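# Put both batteries into the charger, left upright

## Task

Place each of the two batteries into the charger, which must end up standing upright and resting flat on the table; every battery sitting in the standing charger counts. Lower each battery well down into its bay before releasing it, since even a brief drop or slide can fail the task. At the end the grippers may hold nothing except possibly a battery or the charger, nothing may be kept in place only by the robot, and the arms should release and back away.

## Robot and tools

Robot: two arms, left_arm and right_arm (names only, not image sides). Each has a parallel gripper whose fingers point along the gripper's +z axis and close along its y axis. end_effector_position is the point between the finger pads, roughly 1 cm short of the fingertips.

Frame: one shared scene frame for both arms. Origin on the table top midway between the arms, +x out over the table, +z up, left_arm on the +y side. Positions are in metres, orientations are quaternions written w first (qw, qx, qy, qz).

Row layout (used by execute_actions and move): 16 plain numbers, 8 per arm, left_arm first: x, y, z, qw, qx, qy, qz, opening, then the same 8 for right_arm. Both arms' parts are always present, even if one arm should stay still. x, y, z and the quaternion are an absolute target pose in the scene frame, not an offset. opening runs from -1 (closed) to +1 (fully open, 0.094 m).

execute_actions(actions): a list of actions. Each action is a table of up to 15 rows; each row lasts one control step (1/30 s), and a shorter table repeats its last row to fill 15 steps (0.5 s). Each target must lie within 0.6 m of that gripper's position at the start of the action along each of the gripper's own axes, or the action is refused for both arms; if the first action fails this check or any action is malformed, nothing runs. An empty list just reports state and images.

move(target, speed, blocking): target is one 16-number row of absolute poses. Each gripper follows a straight path there, all paths ending together, lasting 0.5 to 10 s (cut off at 10 s). speed is the top path speed in m/s, 0.002 to 0.5, default 0.25; turning is capped at twice that in rad/s. Openings are sent at the start. Paths ignore obstacles and the other arm; grippers lag, stray, and may exceed speed, especially near full arm extension. Faster touches hit harder, and aiming further past a contact presses harder. blocking=false returns after 0.5 s while the arm keeps going; until a result shows the move ended, other moves and actions are refused, so use wait or stop. The result adds a 'move:' line with the ending (done, off_target, moving, held, fault), which limits acted, and each gripper's distance from its pose. If only one arm is named, the other finished fine. held means a check blocked the last step; limits=paced means the sent pose was clipped; limits=held means steps were blocked en route, after which the arm may move much faster than speed.

wait(seconds): 0 to 10 s, arms hold their last command; a running move continues and the wait returns early when it finishes.
stop(): brakes a running move; it needs room, more if fast; fingers keep moving.
zoom_image(camera, region): closer look at the latest image of cam_high, cam_low, cam_left_wrist or cam_right_wrist; region [x0, y0, x1, y1] in pixels, top-left is (0,0), at most 504 by 504.
show_instructions(): shows the scene's reference images (here a charging case quick start picture).
finished_scene(scene): ends scene 1 or 2 after the robot holds the last command; irreversible; reports success.

Controller behaviour: every step the commanded pose is clipped to within 70 mm and 16 degrees of the measured pose; damped inverse kinematics favours position over orientation. Far targets may need several actions, and after an action the arm advances at most to its last clipped pose, so send the remainder next. Motions often finish a centimetre or more off, usually low. Elbows stop just short of straight. Reported hand positions can be off, more at long reach. To keep an orientation or hold an arm still, resend the exact pose from the last result before it stopped moving, with the intended opening, rather than the drifted quaternion.

Results: a state line 'left_arm: … | right_arm: …' with each gripper's position and quaternion; 'Hand target' lines showing where the controller now drives each gripper; grip_measured on the opening scale (last Joint positions number is the opening in metres; readings may be off by about 1 mm per gripper); joint torques (offset, scaled, noisy, nonzero in free air); step readings of end_effector_position for action calls, with HELD marking steps where an arm's command was held back; 'pose unreachable' when the clearance check altered a command; FAULT lines for arm stops; MOTOR HOT from 85 °C, with an OVER-TEMPERATURE FAULT at 100 °C, when that arm goes limp and drops what it holds. Joint ranges (rad): waist ±2.880, shoulder 0 to 3.142, elbow 0 to 3.019, wrist pitch -1.693 to 1.571, wrist yaw ±1.571, wrist roll ±2.094.

Gripping: command an opening about 0.03 below grip_measured to hold firmly, less for a lighter grip. Pads push about 50 to 62 N, less on thin parts, with a brief spike on first contact.

Avoid: dropping or letting batteries slide into bays (lower them deep first), tipping the charger, knocking anything off the table, arms colliding or pressing each other, long heavy holds that heat motors, and hard slams. Objects may occasionally be nudged by outside pushes. Finish with grippers open and withdrawn.

Each tool is called after "Call:" in YAML: its name, and indented under it one key for each argument.

## Session

Call:
execute_actions:
  actions: []

Scene clock: 0.00 s.
left_arm: end_effector_position=(+0.3135, +0.1368, +0.3513) grip_measured=+1.000 end_effector_quat_wxyz=(+0.234, +0.660, +0.650, +0.294) | right_arm: end_effector_position=(+0.4586, -0.2071, +0.4879) grip_measured=+1.000 end_effector_quat_wxyz=(+0.704, -0.064, +0.703, +0.073)
Joint positions: left_arm=[-0.665  0.796  1.022 -1.167 -0.479  1.129  0.094] | right_arm=[-0.004  1.037  1.027  0.013 -0.014  0.013  0.094]
Joint velocities: left_arm=[-0.024 -0.015 -0.012 -0.012 -0.022  0.022  0.   ] | right_arm=[-0.005 -0.005 -0.007  0.012  0.066  0.007  0.   ]
Joint torques (N m, as the arm reports them, + toward a larger angle): no reading
Hand target (left_arm): +0.316, +0.135, +0.369; +0.251, +0.653, +0.650, +0.298
Hand target (right_arm): +0.459, -0.207, +0.506; +0.715, -0.063, +0.692, +0.074

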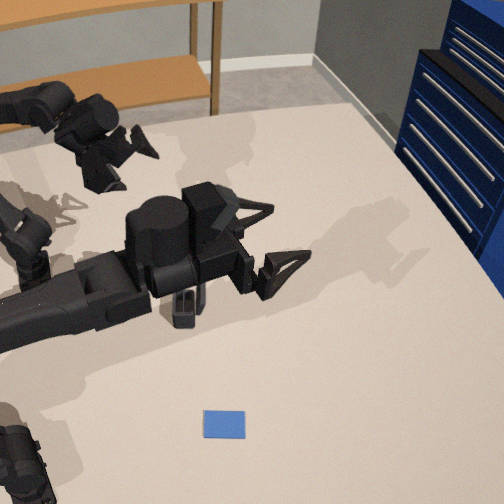

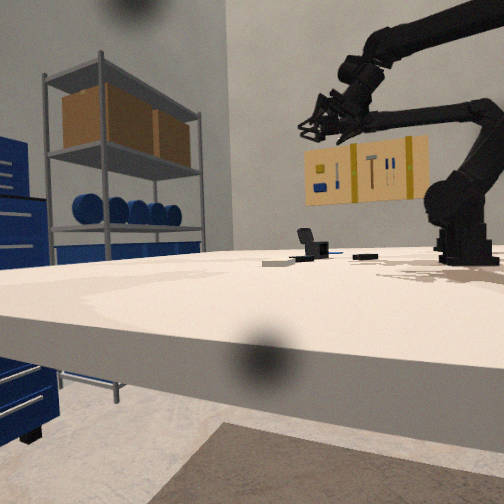

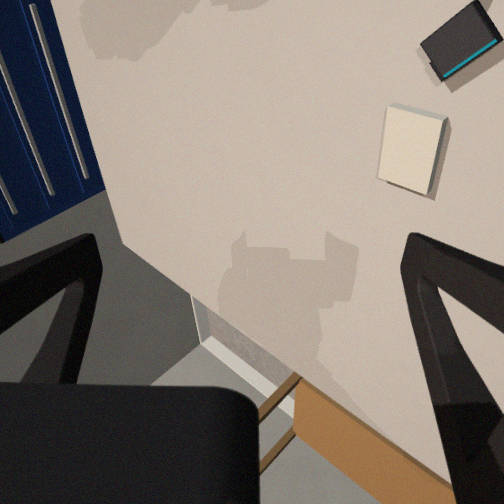

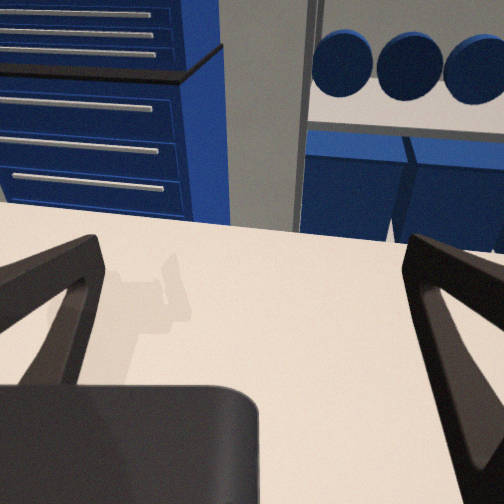

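Call:
zoom_image:
  camera: "cam_low"
  region: [240, 215, 420, 285]

Call:
zoom_image:
  camera: "cam_high"
  region: [140, 260, 240, 360]

Call:
zoom_image:
  camera: "cam_left_wrist"
  region: [360, 0, 504, 144]

Region (240, 215, 420, 285) of cam_low's 504x504 image, scaled by 2.800, with more detail than that image has.

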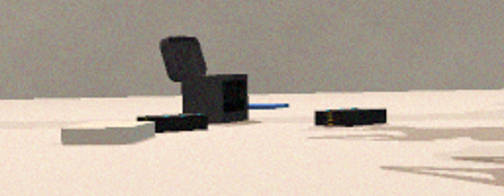

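Region (140, 260, 240, 360) of cam_high's 504x504 image, scaled by 5.040, with more detail than that image has.

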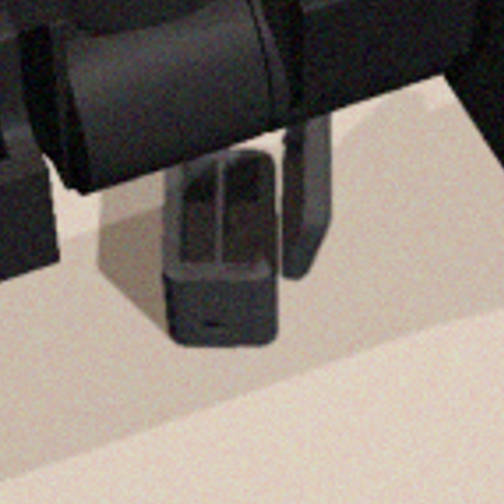

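Region (360, 0, 504, 144) of cam_left_wrist's 504x504 image, scaled by 3.500, with more detail than that image has.

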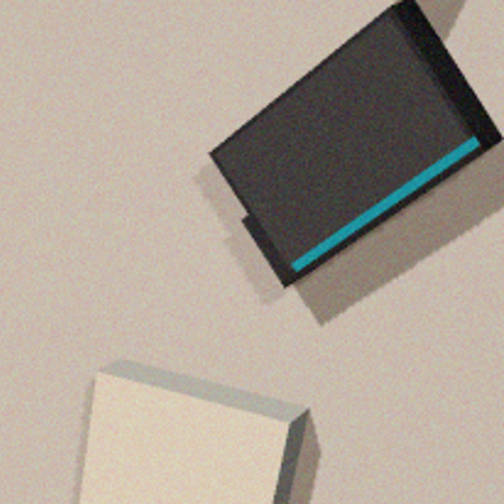

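Call:
move:
  target: [0.30,0.14,0.27,0.2588,0.0,0.9659,0.0,1.0,0.22,-0.22,0.27,0.2549,-0.1677,0.9513,0.0449,1.0]
  speed: 0.4

Scene clock: 31.40 s.
left_arm: end_effector_position=(+0.2947, +0.1404, +0.2666) grip_measured=+1.000 end_effector_quat_wxyz=(+0.251, +0.012, +0.968, +0.005) | right_arm: end_effector_position=(+0.2282, -0.2186, +0.2712) grip_measured=+1.000 end_effector_quat_wxyz=(+0.259, -0.154, +0.952, +0.048)
Joint positions: left_arm=[-0.566  0.823  0.899 -1.199 -0.246 -0.437  0.094] | right_arm=[ 0.086  0.73   0.859 -1.168 -0.037 -0.04   0.094]
Joint velocities: left_arm=[ 0.015 -0.005 -0.017 -0.012 -0.051 -0.066  0.   ] | right_arm=[-0.015  0.005 -0.002 -0.007 -0.037  0.022  0.   ]
Joint torques (N m, as the arm reports them, + toward a larger angle): left_arm=[ 1.08 -1.29 11.93  1.22 -0.12 -0.07] | right_arm=[-1.03 -2.86  7.9   0.98  0.23 -0.08]
Hand target (left_arm): +0.300, +0.140, +0.270; +0.260, -0.000, +0.966, -0.001
Hand target (right_arm): +0.224, -0.219, +0.267; +0.254, -0.158, +0.953, +0.046
Off the commanded pose (left_arm): 0.006 m, 2 deg.
Off the commanded pose (right_arm): 0.008 m, 2 deg.
move: done

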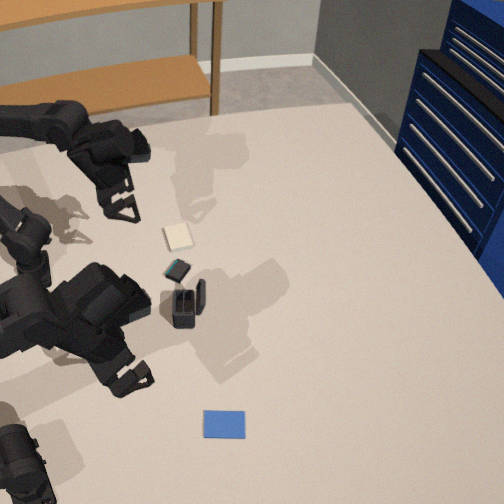

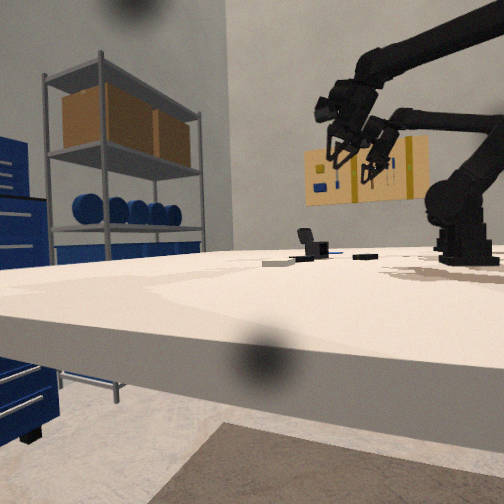

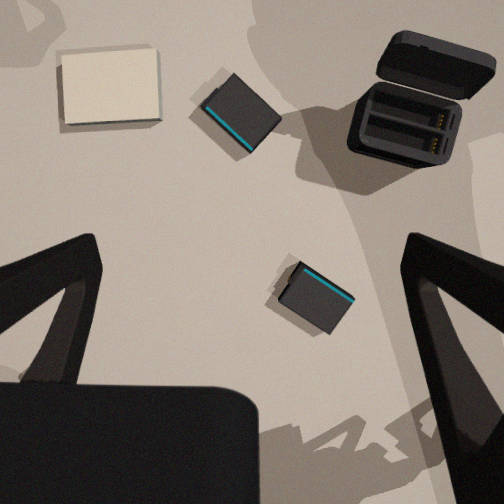

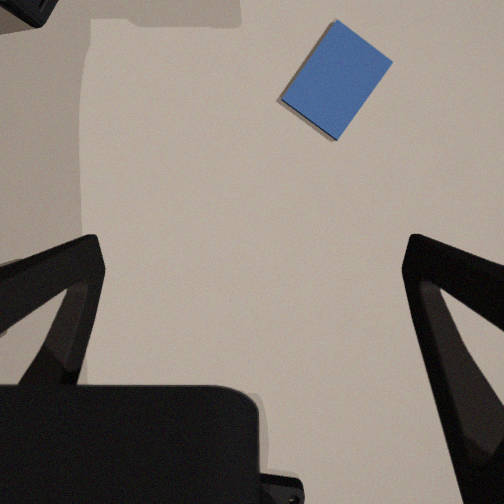

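Call:
zoom_image:
  camera: "cam_left_wrist"
  region: [330, 20, 504, 194]

Call:
zoom_image:
  camera: "cam_left_wrist"
  region: [170, 50, 300, 180]

Call:
zoom_image:
  camera: "cam_left_wrist"
  region: [250, 230, 380, 360]

Region (330, 20, 504, 194) of cam_left_wrist's 504x504 image, scaled by 2.897, with more detail than that image has.

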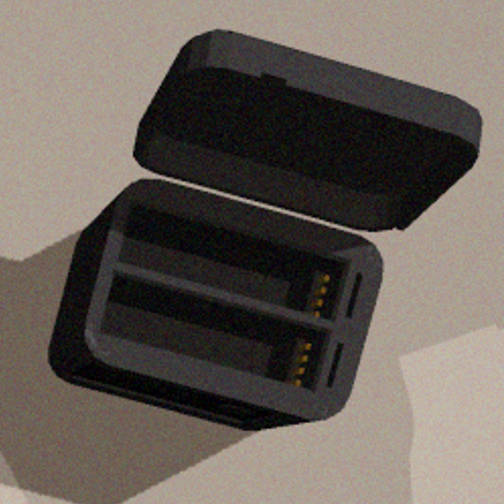

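Region (170, 50, 300, 180) of cam_left_wrist's 504x504 image, scaled by 3.877, with more detail than that image has.

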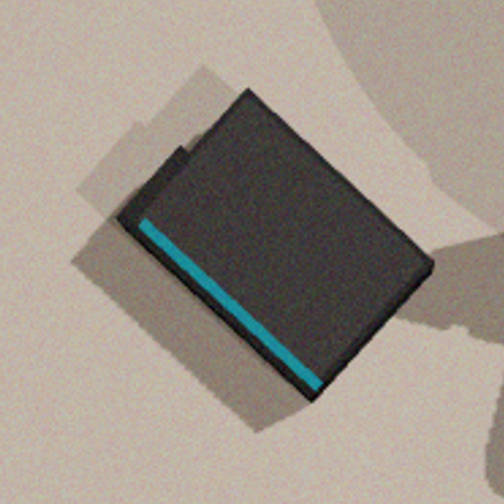

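Region (250, 230, 380, 360) of cam_left_wrist's 504x504 image, scaled by 3.877, with more detail than that image has.

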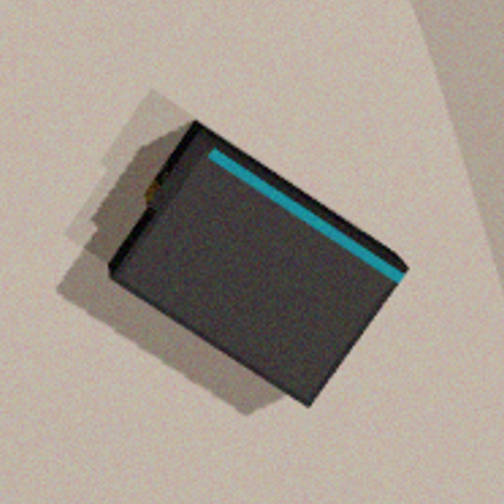

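Call:
move:
  target: [0.209,0.092,0.065,0.0,0.2924,0.9563,0.0,1.0,0.187,-0.13,0.21,0.3536,-0.6124,0.6124,0.3536,1.0]
  speed: 0.35

Scene clock: 133.83 s.
left_arm: end_effector_position=(+0.2071, +0.0968, +0.0650) grip_measured=+1.000 end_effector_quat_wxyz=(-0.006, +0.279, +0.960, -0.000) | right_arm: end_effector_position=(+0.1869, -0.1329, +0.2102) grip_measured=+1.000 end_effector_quat_wxyz=(+0.351, -0.608, +0.620, +0.351)
Joint positions: left_arm=[-0.722  1.124  0.602 -1.059  0.005 -0.108  0.094] | right_arm=[-0.095  0.948  0.663 -1.123 -1.03  -1.37   0.094]
Joint velocities: left_arm=[ 0.015  0.005 -0.012  0.002 -0.037 -0.007  0.   ] | right_arm=[-0.015 -0.005 -0.002 -0.002 -0.066 -0.007  0.   ]
Joint torques (N m, as the arm reports them, + toward a larger angle): left_arm=[ 0.09 -2.53  9.74  0.39  0.2   0.25] | right_arm=[-0.98 -3.41  8.06  0.16 -0.8  -0.15]
Hand target (left_arm): +0.210, +0.092, +0.065; -0.001, +0.290, +0.957, -0.004
Hand target (right_arm): +0.186, -0.131, +0.212; -0.350, +0.612, -0.615, -0.353
Off the commanded pose (left_arm): 0.005 m, 2 deg.
Off the commanded pose (right_arm): 0.003 m, 1 deg.
move: done

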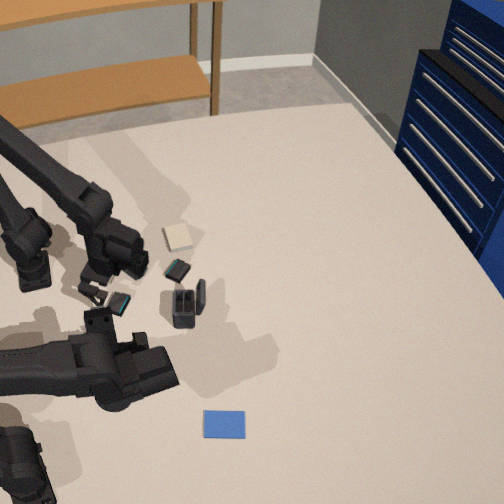

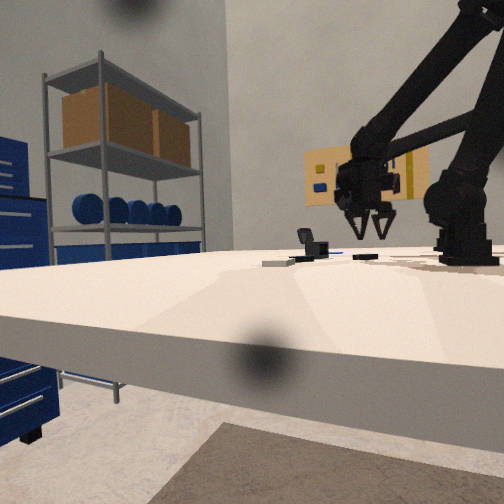

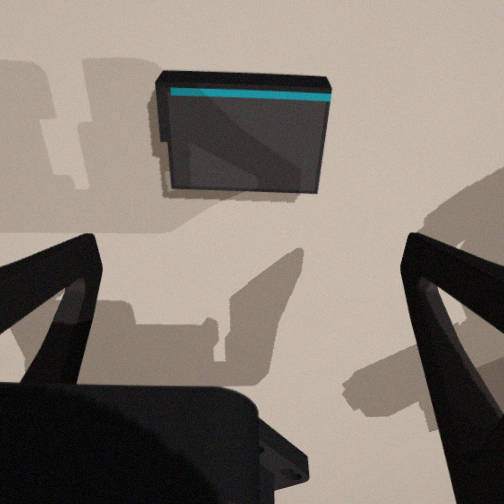

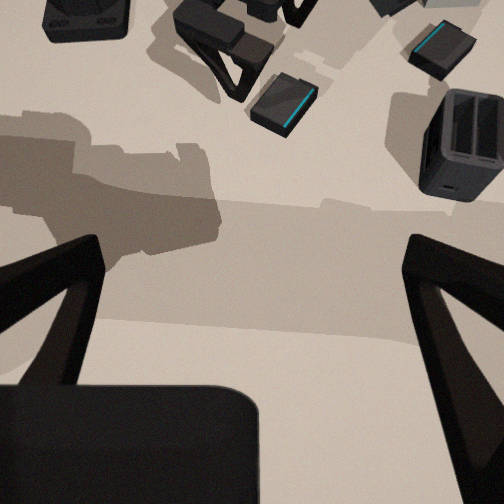

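Call:
zoom_image:
  camera: "cam_left_wrist"
  region: [140, 50, 350, 220]

Region (140, 50, 350, 220) of cam_left_wrist's 504x504 image, scaled by 2.400, with more detail than that image has; it fills the top 408 rows of this view, and the rest is white.

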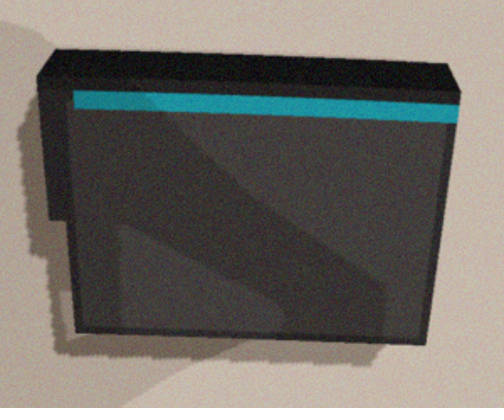

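Call:
move:
  target: [0.219,0.087,0.036,0.0,0.3132,0.9497,0.0,1.0,0.187,-0.13,0.21,0.3536,-0.6124,0.6124,0.3536,1.0]
  speed: 0.1

Scene clock: 158.00 s.
left_arm: end_effector_position=(+0.2166, +0.0897, +0.0376) grip_measured=+1.000 end_effector_quat_wxyz=(-0.004, +0.303, +0.953, -0.000) | right_arm: end_effector_position=(+0.1866, -0.1323, +0.2110) grip_measured=+1.000 end_effector_quat_wxyz=(+0.352, -0.608, +0.618, +0.353)
Joint positions: left_arm=[-0.722  1.215  0.583 -0.946  0.003 -0.058  0.094] | right_arm=[-0.095  0.948  0.663 -1.123 -1.036 -1.374  0.094]
Joint velocities: left_arm=[-0.015 -0.005  0.002 -0.012 -0.081 -0.007  0.   ] | right_arm=[-0.024 -0.024 -0.007 -0.022 -0.037  0.037  0.   ]
Joint torques (N m, as the arm reports them, + toward a larger angle): left_arm=[ 0.3  -3.01  8.71  0.39 -0.06  0.24] | right_arm=[-0.91 -3.51  7.67  0.8  -0.81 -0.12]
Hand target (left_arm): +0.219, +0.087, +0.036; -0.000, +0.313, +0.950, +0.000
Hand target (right_arm): +0.187, -0.130, +0.210; -0.353, +0.612, -0.613, -0.354
Off the commanded pose (left_arm): 0.004 m, 1 deg.
Off the commanded pose (right_arm): 0.003 m, 1 deg.
move: done

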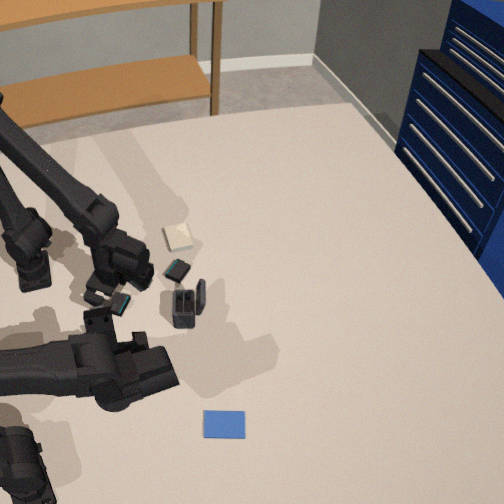

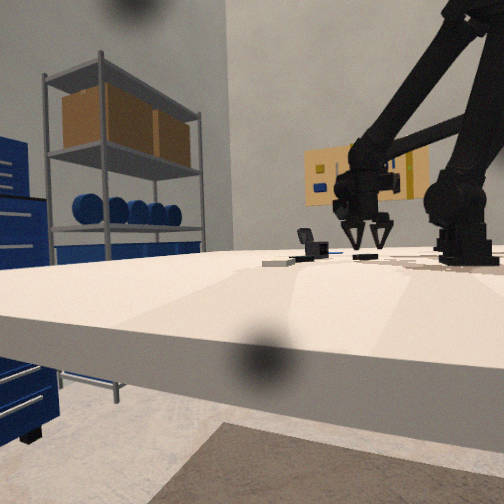

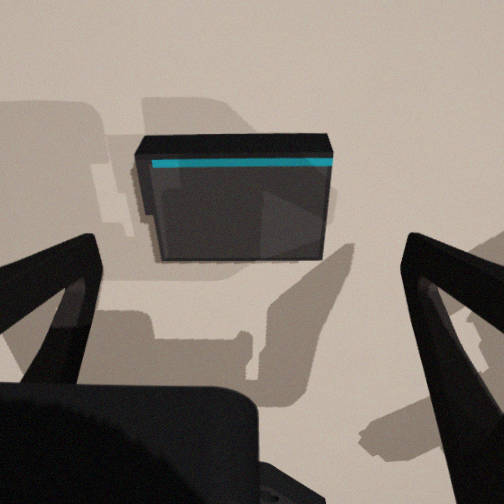

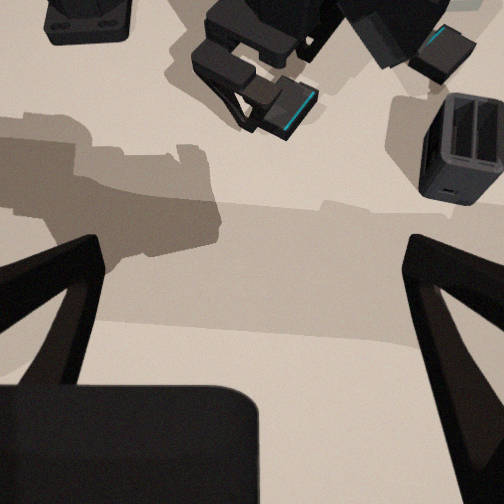

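Call:
move:
  target: [0.2233,0.0925,0.016,0.0,0.3132,0.9497,0.0,1.0,0.187,-0.13,0.21,0.3536,-0.6124,0.6124,0.3536,1.0]
  speed: 0.06

Scene clock: 178.70 s.
left_arm: end_effector_position=(+0.2191, +0.0921, +0.0183) grip_measured=+1.000 end_effector_quat_wxyz=(-0.002, +0.310, +0.951, -0.000) | right_arm: end_effector_position=(+0.1866, -0.1323, +0.2110) grip_measured=+1.000 end_effector_quat_wxyz=(+0.352, -0.608, +0.618, +0.353)
Joint positions: left_arm=[-0.709  1.26   0.554 -0.869  0.002 -0.03   0.094] | right_arm=[-0.095  0.948  0.663 -1.123 -1.036 -1.374  0.094]
Joint velocities: left_arm=[-0.015 -0.024 -0.007 -0.007  0.007 -0.081  0.   ] | right_arm=[-0.005  0.015 -0.002 -0.007 -0.007  0.022  0.   ]
Joint torques (N m, as the arm reports them, + toward a larger angle): left_arm=[ 1.24 -3.28  8.42  0.42 -0.06  0.23] | right_arm=[-0.89 -3.43  7.65  0.8  -0.81 -0.12]
Hand target (left_arm): +0.223, +0.092, +0.016; +0.000, +0.313, +0.950, +0.000
Hand target (right_arm): +0.187, -0.130, +0.210; -0.354, +0.612, -0.612, -0.354
Off the commanded pose (left_arm): 0.005 m, 0 deg.
Off the commanded pose (right_arm): 0.003 m, 1 deg.
move: done

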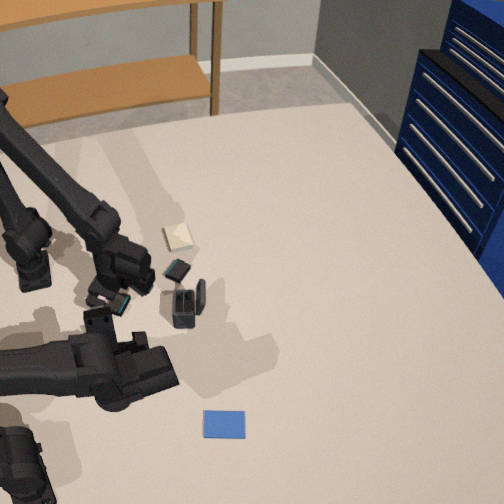

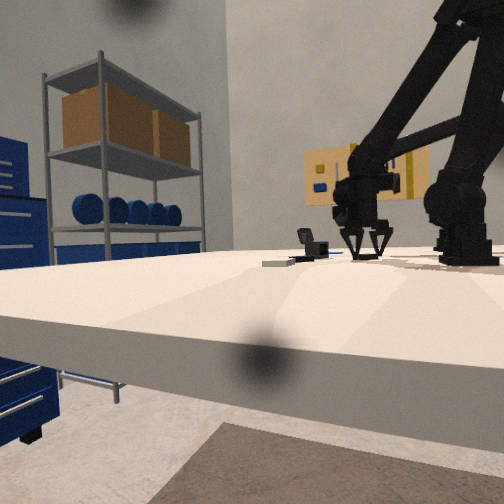

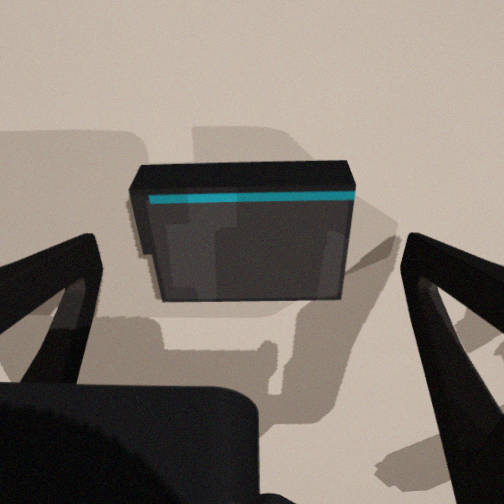

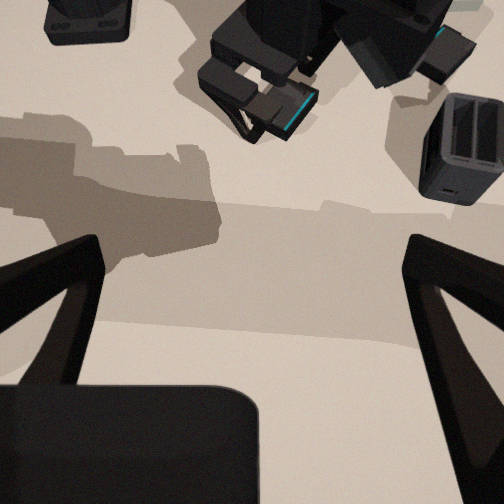

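Call:
execute_actions:
  actions:
    - [[0.2225,0.0931,0.016,0.0,0.3132,0.9497,0.0,0.8,0.187,-0.13,0.21,0.3536,-0.6124,0.6124,0.3536,1.0],[0.2217,0.0937,0.016,0.0,0.3132,0.9497,0.0,0.7,0.187,-0.13,0.21,0.3536,-0.6124,0.6124,0.3536,1.0],[0.2209,0.0943,0.016,0.0,0.3132,0.9497,0.0,0.6,0.187,-0.13,0.21,0.3536,-0.6124,0.6124,0.3536,1.0],[0.2201,0.0949,0.016,0.0,0.3132,0.9497,0.0,0.5,0.187,-0.13,0.21,0.3536,-0.6124,0.6124,0.3536,1.0],[0.2201,0.0949,0.016,0.0,0.3132,0.9497,0.0,0.42,0.187,-0.13,0.21,0.3536,-0.6124,0.6124,0.3536,1.0],[0.2201,0.0949,0.016,0.0,0.3132,0.9497,0.0,0.36,0.187,-0.13,0.21,0.3536,-0.6124,0.6124,0.3536,1.0],[0.2201,0.0949,0.016,0.0,0.3132,0.9497,0.0,0.32,0.187,-0.13,0.21,0.3536,-0.6124,0.6124,0.3536,1.0],[0.2201,0.0949,0.016,0.0,0.3132,0.9497,0.0,0.29,0.187,-0.13,0.21,0.3536,-0.6124,0.6124,0.3536,1.0],[0.2201,0.0949,0.016,0.0,0.3132,0.9497,0.0,0.26,0.187,-0.13,0.21,0.3536,-0.6124,0.6124,0.3536,1.0],[0.2201,0.0949,0.016,0.0,0.3132,0.9497,0.0,0.23,0.187,-0.13,0.21,0.3536,-0.6124,0.6124,0.3536,1.0],[0.2201,0.0949,0.016,0.0,0.3132,0.9497,0.0,0.205,0.187,-0.13,0.21,0.3536,-0.6124,0.6124,0.3536,1.0],[0.2201,0.0949,0.016,0.0,0.3132,0.9497,0.0,0.18,0.187,-0.13,0.21,0.3536,-0.6124,0.6124,0.3536,1.0],[0.2201,0.0949,0.016,0.0,0.3132,0.9497,0.0,0.16,0.187,-0.13,0.21,0.3536,-0.6124,0.6124,0.3536,1.0],[0.2201,0.0949,0.016,0.0,0.3132,0.9497,0.0,0.14,0.187,-0.13,0.21,0.3536,-0.6124,0.6124,0.3536,1.0],[0.2201,0.0949,0.016,0.0,0.3132,0.9497,0.0,0.12,0.187,-0.13,0.21,0.3536,-0.6124,0.6124,0.3536,1.0]]

Call:
execute_actions:
  actions: []

Scene clock: 191.40 s.
left_arm: end_effector_position=(+0.2153, +0.0953, +0.0154) grip_measured=+0.168 end_effector_quat_wxyz=(-0.007, +0.311, +0.950, +0.002) | right_arm: end_effector_position=(+0.1866, -0.1323, +0.2110) grip_measured=+1.000 end_effector_quat_wxyz=(+0.352, -0.608, +0.618, +0.353)
Joint positions: left_arm=[-0.709  1.26   0.544 -0.869  0.002 -0.028  0.055] | right_arm=[-0.095  0.948  0.663 -1.123 -1.036 -1.374  0.094]
Joint velocities: left_arm=[ 0.005 -0.015 -0.002 -0.007 -0.037 -0.051 -0.   ] | right_arm=[-0.015  0.005 -0.002 -0.007  0.022  0.007  0.   ]
Joint torques (N m, as the arm reports them, + toward a larger angle): left_arm=[ 1.16 -4.    8.24  0.31 -0.03  0.25] | right_arm=[-0.96 -3.43  7.68  0.82 -0.8  -0.12]
Hand target (left_arm): +0.220, +0.095, +0.016; +0.000, +0.313, +0.950, +0.000
Hand target (right_arm): +0.187, -0.130, +0.210; -0.354, +0.612, -0.612, -0.354
Off the commanded pose (left_arm): 0.005 m, 1 deg.
Off the commanded pose (right_arm): 0.003 m, 1 deg.
Step readings (end_effector_position):
0: left_arm (+0.2191, +0.0921, +0.0183) | right_arm (+0.1866, -0.1323, +0.2110)
1: left_arm (+0.2191, +0.0921, +0.0183) | right_arm (+0.1866, -0.1323, +0.2110)
2: left_arm (+0.2189, +0.0923, +0.0182) | right_arm (+0.1866, -0.1323, +0.2110)
4: left_arm (+0.2180, +0.0929, +0.0175) | right_arm (+0.1866, -0.1323, +0.2110)
8: left_arm (+0.2154, +0.0951, +0.0155) | right_arm (+0.1866, -0.1323, +0.2110)
15: end_effector_position above

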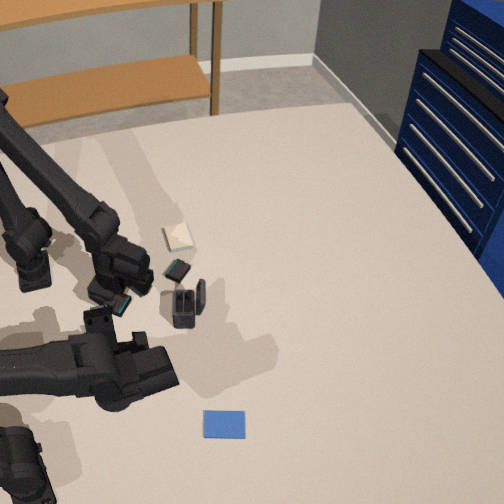

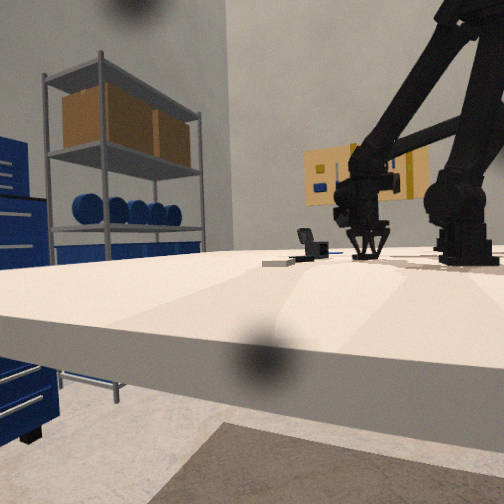

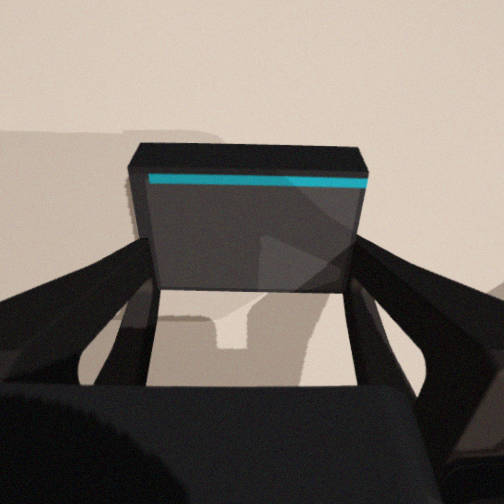

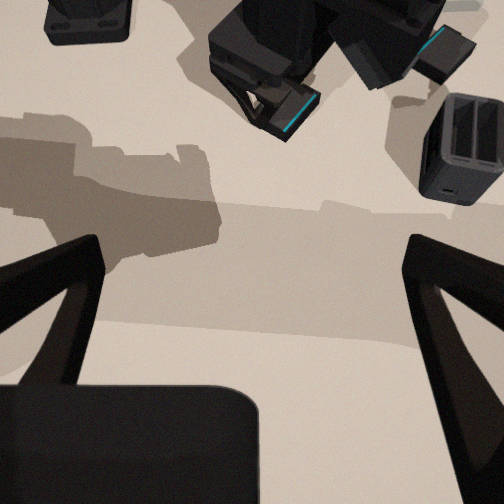

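Scene clock: 191.40 s.
left_arm: end_effector_position=(+0.2153, +0.0953, +0.0154) grip_measured=+0.168 end_effector_quat_wxyz=(-0.007, +0.311, +0.950, +0.002) | right_arm: end_effector_position=(+0.1866, -0.1323, +0.2110) grip_measured=+1.000 end_effector_quat_wxyz=(+0.352, -0.608, +0.618, +0.353)
Joint positions: left_arm=[-0.709  1.26   0.544 -0.869  0.002 -0.028  0.055] | right_arm=[-0.095  0.948  0.663 -1.123 -1.036 -1.374  0.094]
Joint velocities: left_arm=[ 0.005 -0.015 -0.002 -0.007 -0.037 -0.051 -0.   ] | right_arm=[-0.015  0.005 -0.002 -0.007  0.022  0.007  0.   ]
Joint torques (N m, as the arm reports them, + toward a larger angle): left_arm=[ 1.16 -4.    8.24  0.31 -0.03  0.25] | right_arm=[-0.96 -3.43  7.68  0.82 -0.8  -0.12]
Hand target (left_arm): +0.220, +0.095, +0.016; +0.000, +0.313, +0.950, +0.000
Hand target (right_arm): +0.187, -0.130, +0.210; -0.354, +0.612, -0.612, -0.354
Off the commanded pose (left_arm): 0.005 m, 1 deg.
Off the commanded pose (right_arm): 0.003 m, 1 deg.

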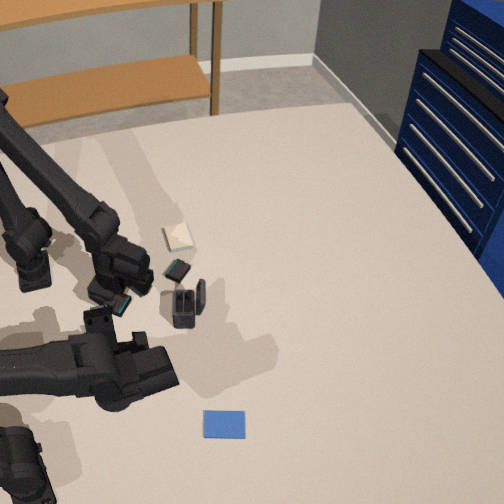

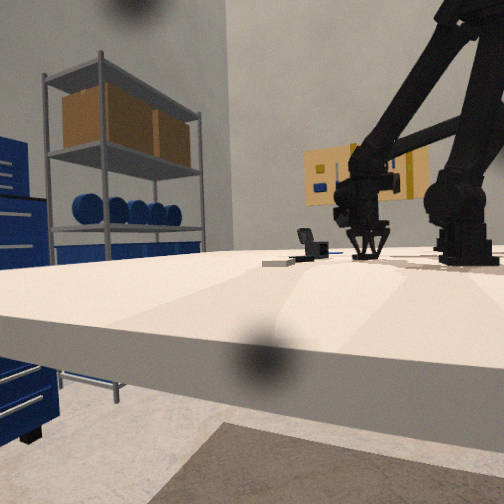

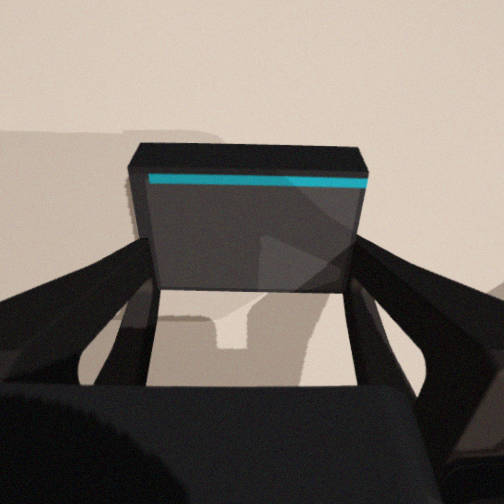

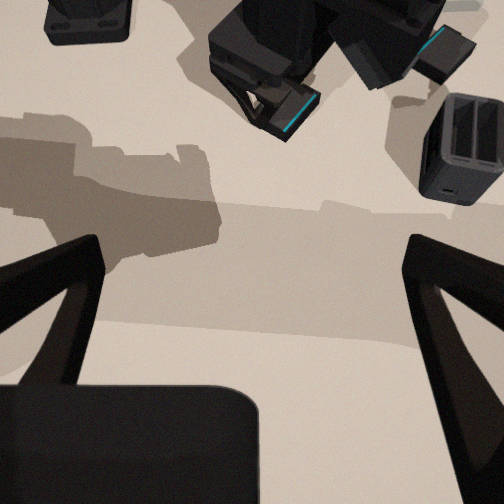

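Call:
execute_actions:
  actions: []

Scene clock: 199.70 s.
left_arm: end_effector_position=(+0.2153, +0.0953, +0.0154) grip_measured=+0.168 end_effector_quat_wxyz=(-0.007, +0.311, +0.950, +0.002) | right_arm: end_effector_position=(+0.1866, -0.1323, +0.2110) grip_measured=+1.000 end_effector_quat_wxyz=(+0.352, -0.608, +0.618, +0.353)
Joint positions: left_arm=[-0.709  1.26   0.544 -0.869  0.002 -0.028  0.055] | right_arm=[-0.095  0.948  0.663 -1.123 -1.036 -1.374  0.094]
Joint velocities: left_arm=[-0.024 -0.005  0.002  0.002 -0.066  0.022  0.001] | right_arm=[-0.005 -0.005 -0.007  0.007 -0.022  0.007  0.   ]
Joint torques (N m, as the arm reports them, + toward a larger angle): left_arm=[ 1.25 -4.02  8.3   0.34 -0.03  0.25] | right_arm=[-0.92 -3.43  7.68  0.81 -0.8  -0.12]
Hand target (left_arm): +0.220, +0.095, +0.016; +0.000, +0.313, +0.950, +0.000
Hand target (right_arm): +0.187, -0.130, +0.210; -0.354, +0.612, -0.612, -0.354
Off the commanded pose (left_arm): 0.005 m, 1 deg.
Off the commanded pose (right_arm): 0.003 m, 1 deg.

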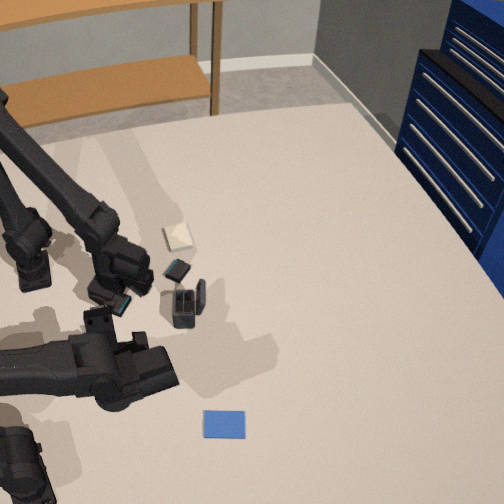

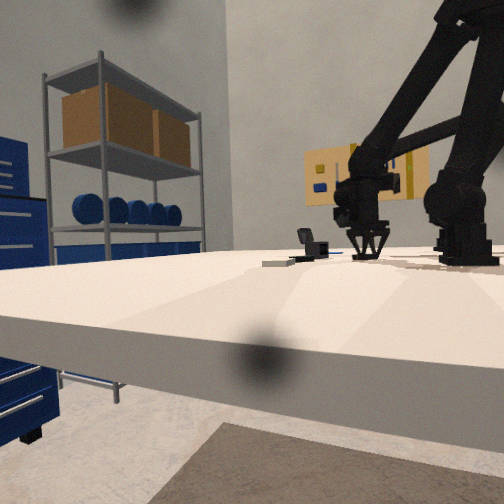

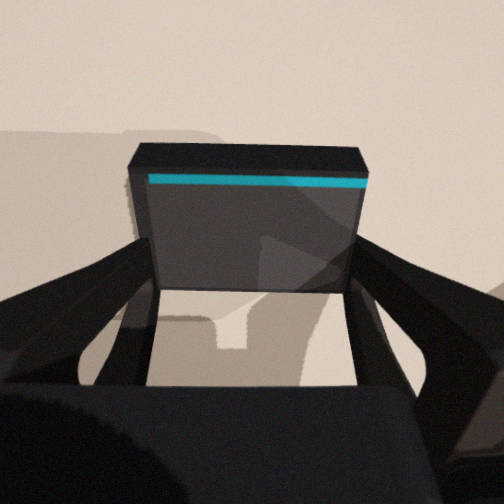

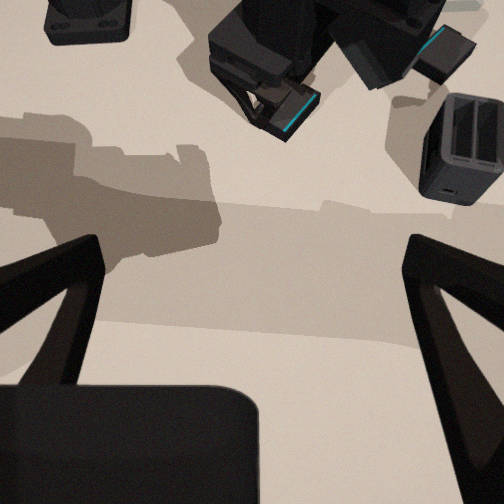

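Call:
move:
  target: [0.27,0.08,0.165,0.6124,0.3536,0.6124,-0.3536,0.135,0.187,-0.13,0.21,0.3536,-0.6124,0.6124,0.3536,1.0]
  speed: 0.3

Scene clock: 220.87 s.
left_arm: end_effector_position=(+0.2648, +0.0797, +0.1639) grip_measured=+0.168 end_effector_quat_wxyz=(+0.610, +0.372, +0.610, -0.342) | right_arm: end_effector_position=(+0.1866, -0.1323, +0.2110) grip_measured=+1.000 end_effector_quat_wxyz=(+0.352, -0.608, +0.618, +0.353)
Joint positions: left_arm=[-0.183  1.03   0.037  0.957  0.923  0.065  0.055] | right_arm=[-0.095  0.948  0.663 -1.123 -1.036 -1.374  0.094]
Joint velocities: left_arm=[-0.005  0.005  0.002  0.022 -0.022 -0.051 -0.001] | right_arm=[-0.015 -0.005  0.007 -0.002  0.007  0.051  0.   ]
Joint torques (N m, as the arm reports them, + toward a larger angle): left_arm=[ 1.25  0.49  7.6   1.87  0.26 -0.04] | right_arm=[-0.97 -3.41  7.66  0.82 -0.8  -0.12]
Hand target (left_arm): +0.267, +0.082, +0.166; +0.613, +0.367, +0.609, -0.343
Hand target (right_arm): +0.187, -0.130, +0.210; -0.354, +0.612, -0.612, -0.354
Off the commanded pose (left_arm): 0.005 m, 3 deg.
Off the commanded pose (right_arm): 0.003 m, 1 deg.
move: off_target (left_arm)

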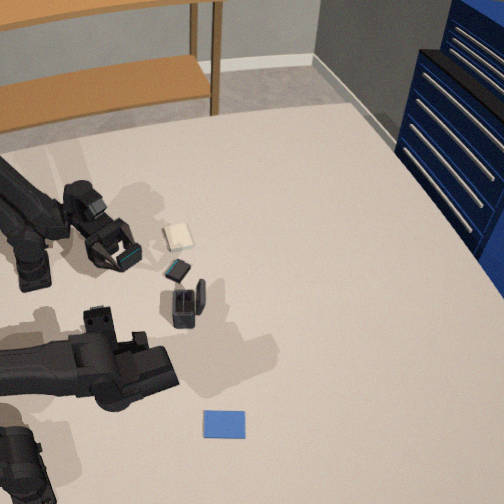

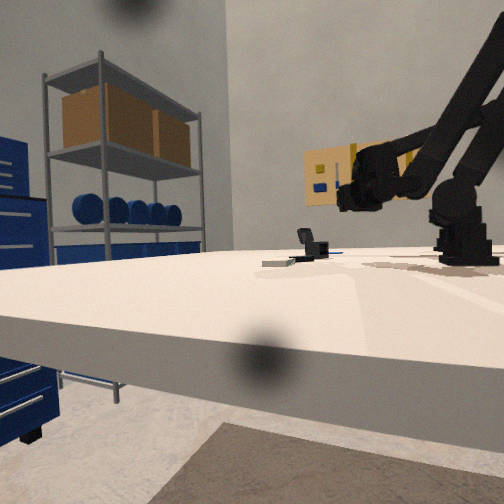

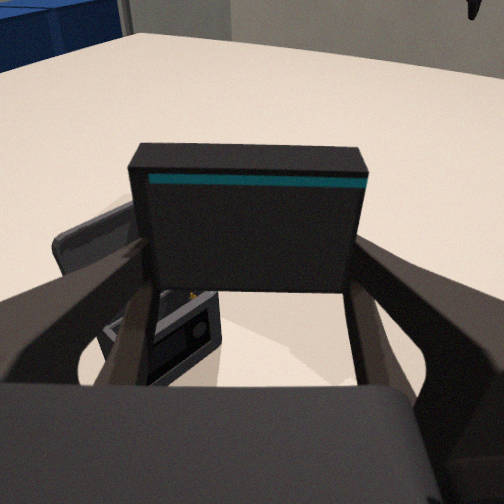

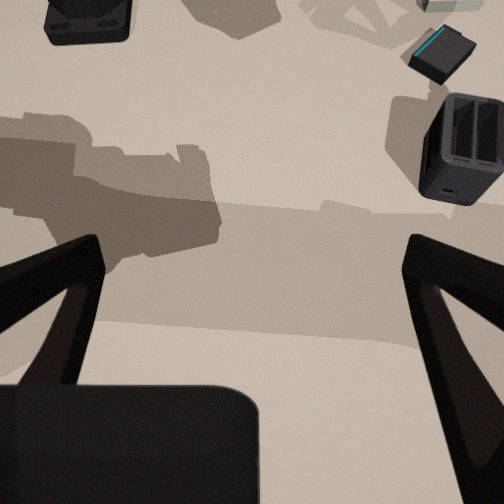

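Call:
move:
  target: [0.205,-0.03,0.168,0.5,0.5,0.5,-0.5,0.135,0.187,-0.10,0.21,0.3536,-0.6124,0.6124,0.3536,1.0]
  speed: 0.2

Scene clock: 224.77 s.
left_arm: end_effector_position=(+0.1960, -0.0207, +0.1575) grip_measured=+0.168 end_effector_quat_wxyz=(+0.493, +0.495, +0.512, -0.500) | right_arm: end_effector_position=(+0.1895, -0.1011, +0.2132) grip_measured=+1.000 end_effector_quat_wxyz=(+0.354, -0.614, +0.610, +0.355)
Joint positions: left_arm=[-0.558  1.29   0.124  1.137  1.052  0.001  0.055] | right_arm=[ 0.029  0.937  0.652 -0.941 -1.014 -1.172  0.094]
Joint velocities: left_arm=[ 0.005  0.005  0.002  0.017  0.007  0.007 -0.001] | right_arm=[-0.005 -0.015 -0.012 -0.022  0.095 -0.037  0.   ]
Joint torques (N m, as the arm reports them, + toward a larger angle): left_arm=[ 0.24 -2.01  8.83  1.77  0.21 -0.06] | right_arm=[-1.04 -4.48  6.99  1.27 -0.43  0.11]
Hand target (left_arm): +0.204, -0.028, +0.168; +0.502, +0.498, +0.498, -0.502
Hand target (right_arm): +0.187, -0.100, +0.210; -0.353, +0.613, -0.612, -0.355
Off the commanded pose (left_arm): 0.017 m, 2 deg.
Off the commanded pose (right_arm): 0.004 m, 0 deg.
move: off_target (left_arm)

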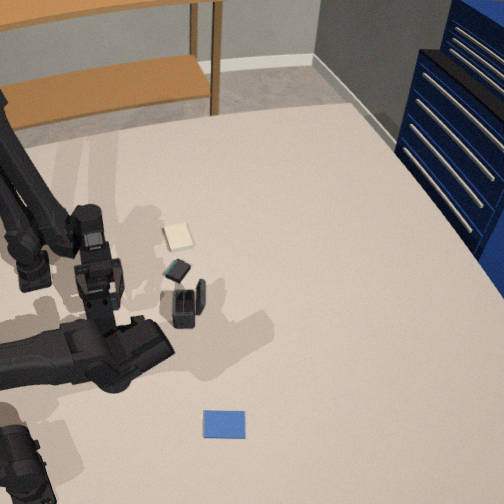

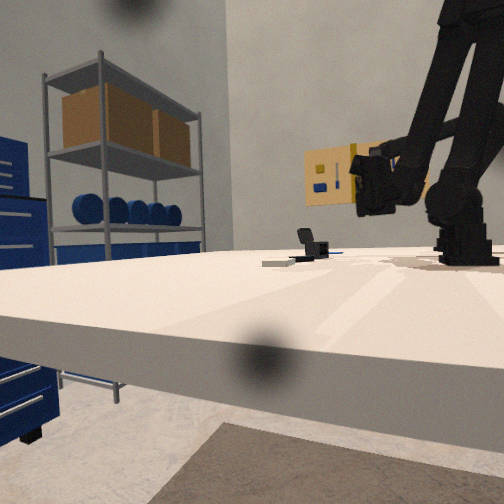

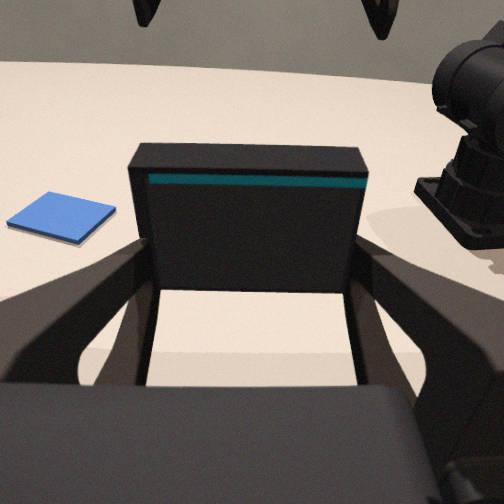

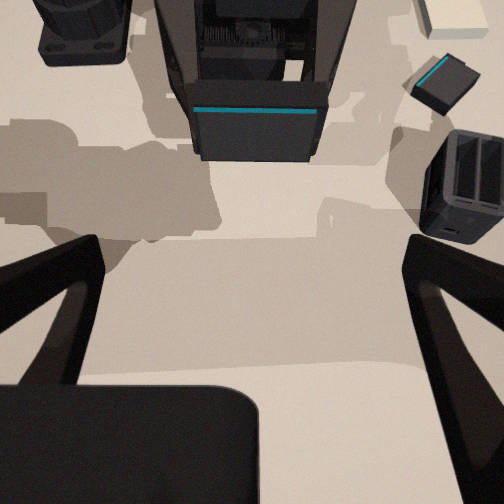

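Call:
move:
  target: [0.205,-0.03,0.168,0.5,0.5,0.5,-0.5,0.135,0.187,-0.032,0.198,0.3536,-0.6124,0.6124,0.3536,1.0]
  speed: 0.12

Scene clock: 236.13 s.
left_arm: end_effector_position=(+0.1953, -0.0212, +0.1570) grip_measured=+0.168 end_effector_quat_wxyz=(+0.491, +0.495, +0.513, -0.501) | right_arm: end_effector_position=(+0.1874, -0.0328, +0.2050) grip_measured=+1.000 end_effector_quat_wxyz=(+0.356, -0.617, +0.606, +0.354)
Joint positions: left_arm=[-0.561  1.29   0.124  1.135  1.051 -0.001  0.055] | right_arm=[ 0.285  0.96   0.61  -0.557 -0.89  -0.794  0.094]
Joint velocities: left_arm=[-0.015 -0.015 -0.012  0.007  0.051 -0.066 -0.001] | right_arm=[-0.015 -0.005 -0.007  0.002  0.022 -0.022  0.   ]
Joint torques (N m, as the arm reports them, + toward a larger angle): left_arm=[-0.02 -2.61  9.39  0.77 -0.02  0.12] | right_arm=[-1.37 -4.2   7.26  1.96 -0.27  0.08]
Hand target (left_arm): +0.204, -0.029, +0.168; +0.500, +0.500, +0.500, -0.500
Hand target (right_arm): +0.186, -0.033, +0.199; -0.352, +0.613, -0.612, -0.355
Off the commanded pose (left_arm): 0.017 m, 2 deg.
Off the commanded pose (right_arm): 0.007 m, 1 deg.
move: off_target (left_arm)

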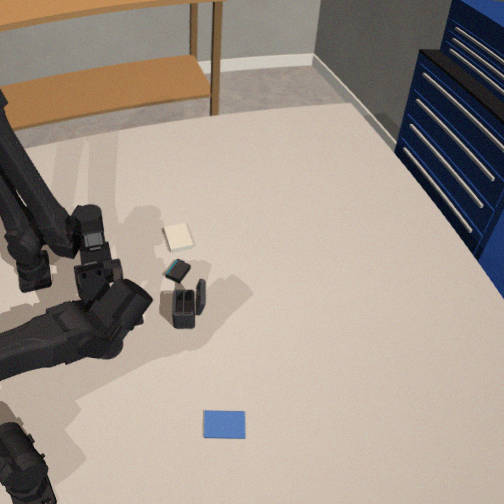

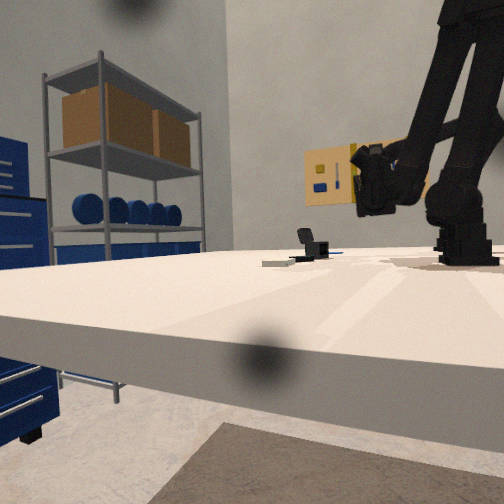

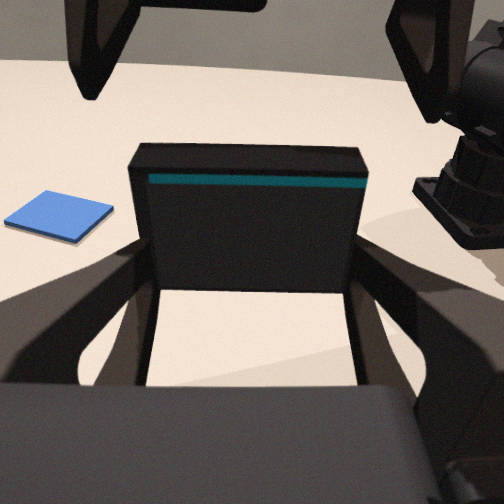

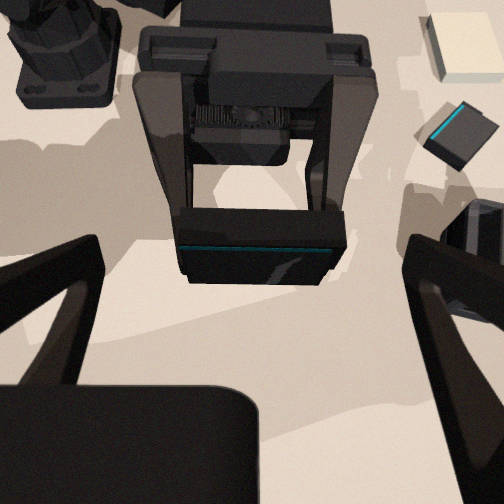

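Call:
zoom_image:
  camera: "cam_right_wrist"
  region: [60, 180, 460, 320]

Call:
zoom_image:
  camera: "cam_left_wrist"
  region: [40, 40, 480, 300]

Region (60, 180, 460, 320) of cam_right_wrist's 504x504 image, scaled by 1.260, with more detail than that image has; it fills the top 176 rows of this view, and the rest is white.

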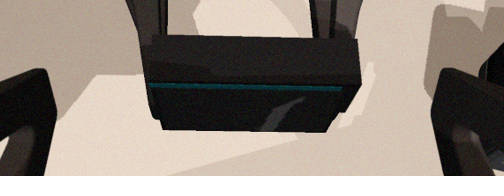

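Region (40, 40, 480, 300) of cam_left_wrist's 504x504 image, scaled by 1.145, with more detail than that image has; it fills the top 298 rows of this view, and the rest is white.

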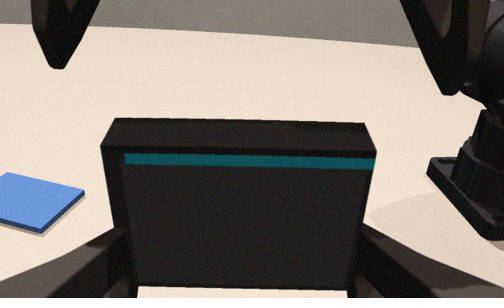

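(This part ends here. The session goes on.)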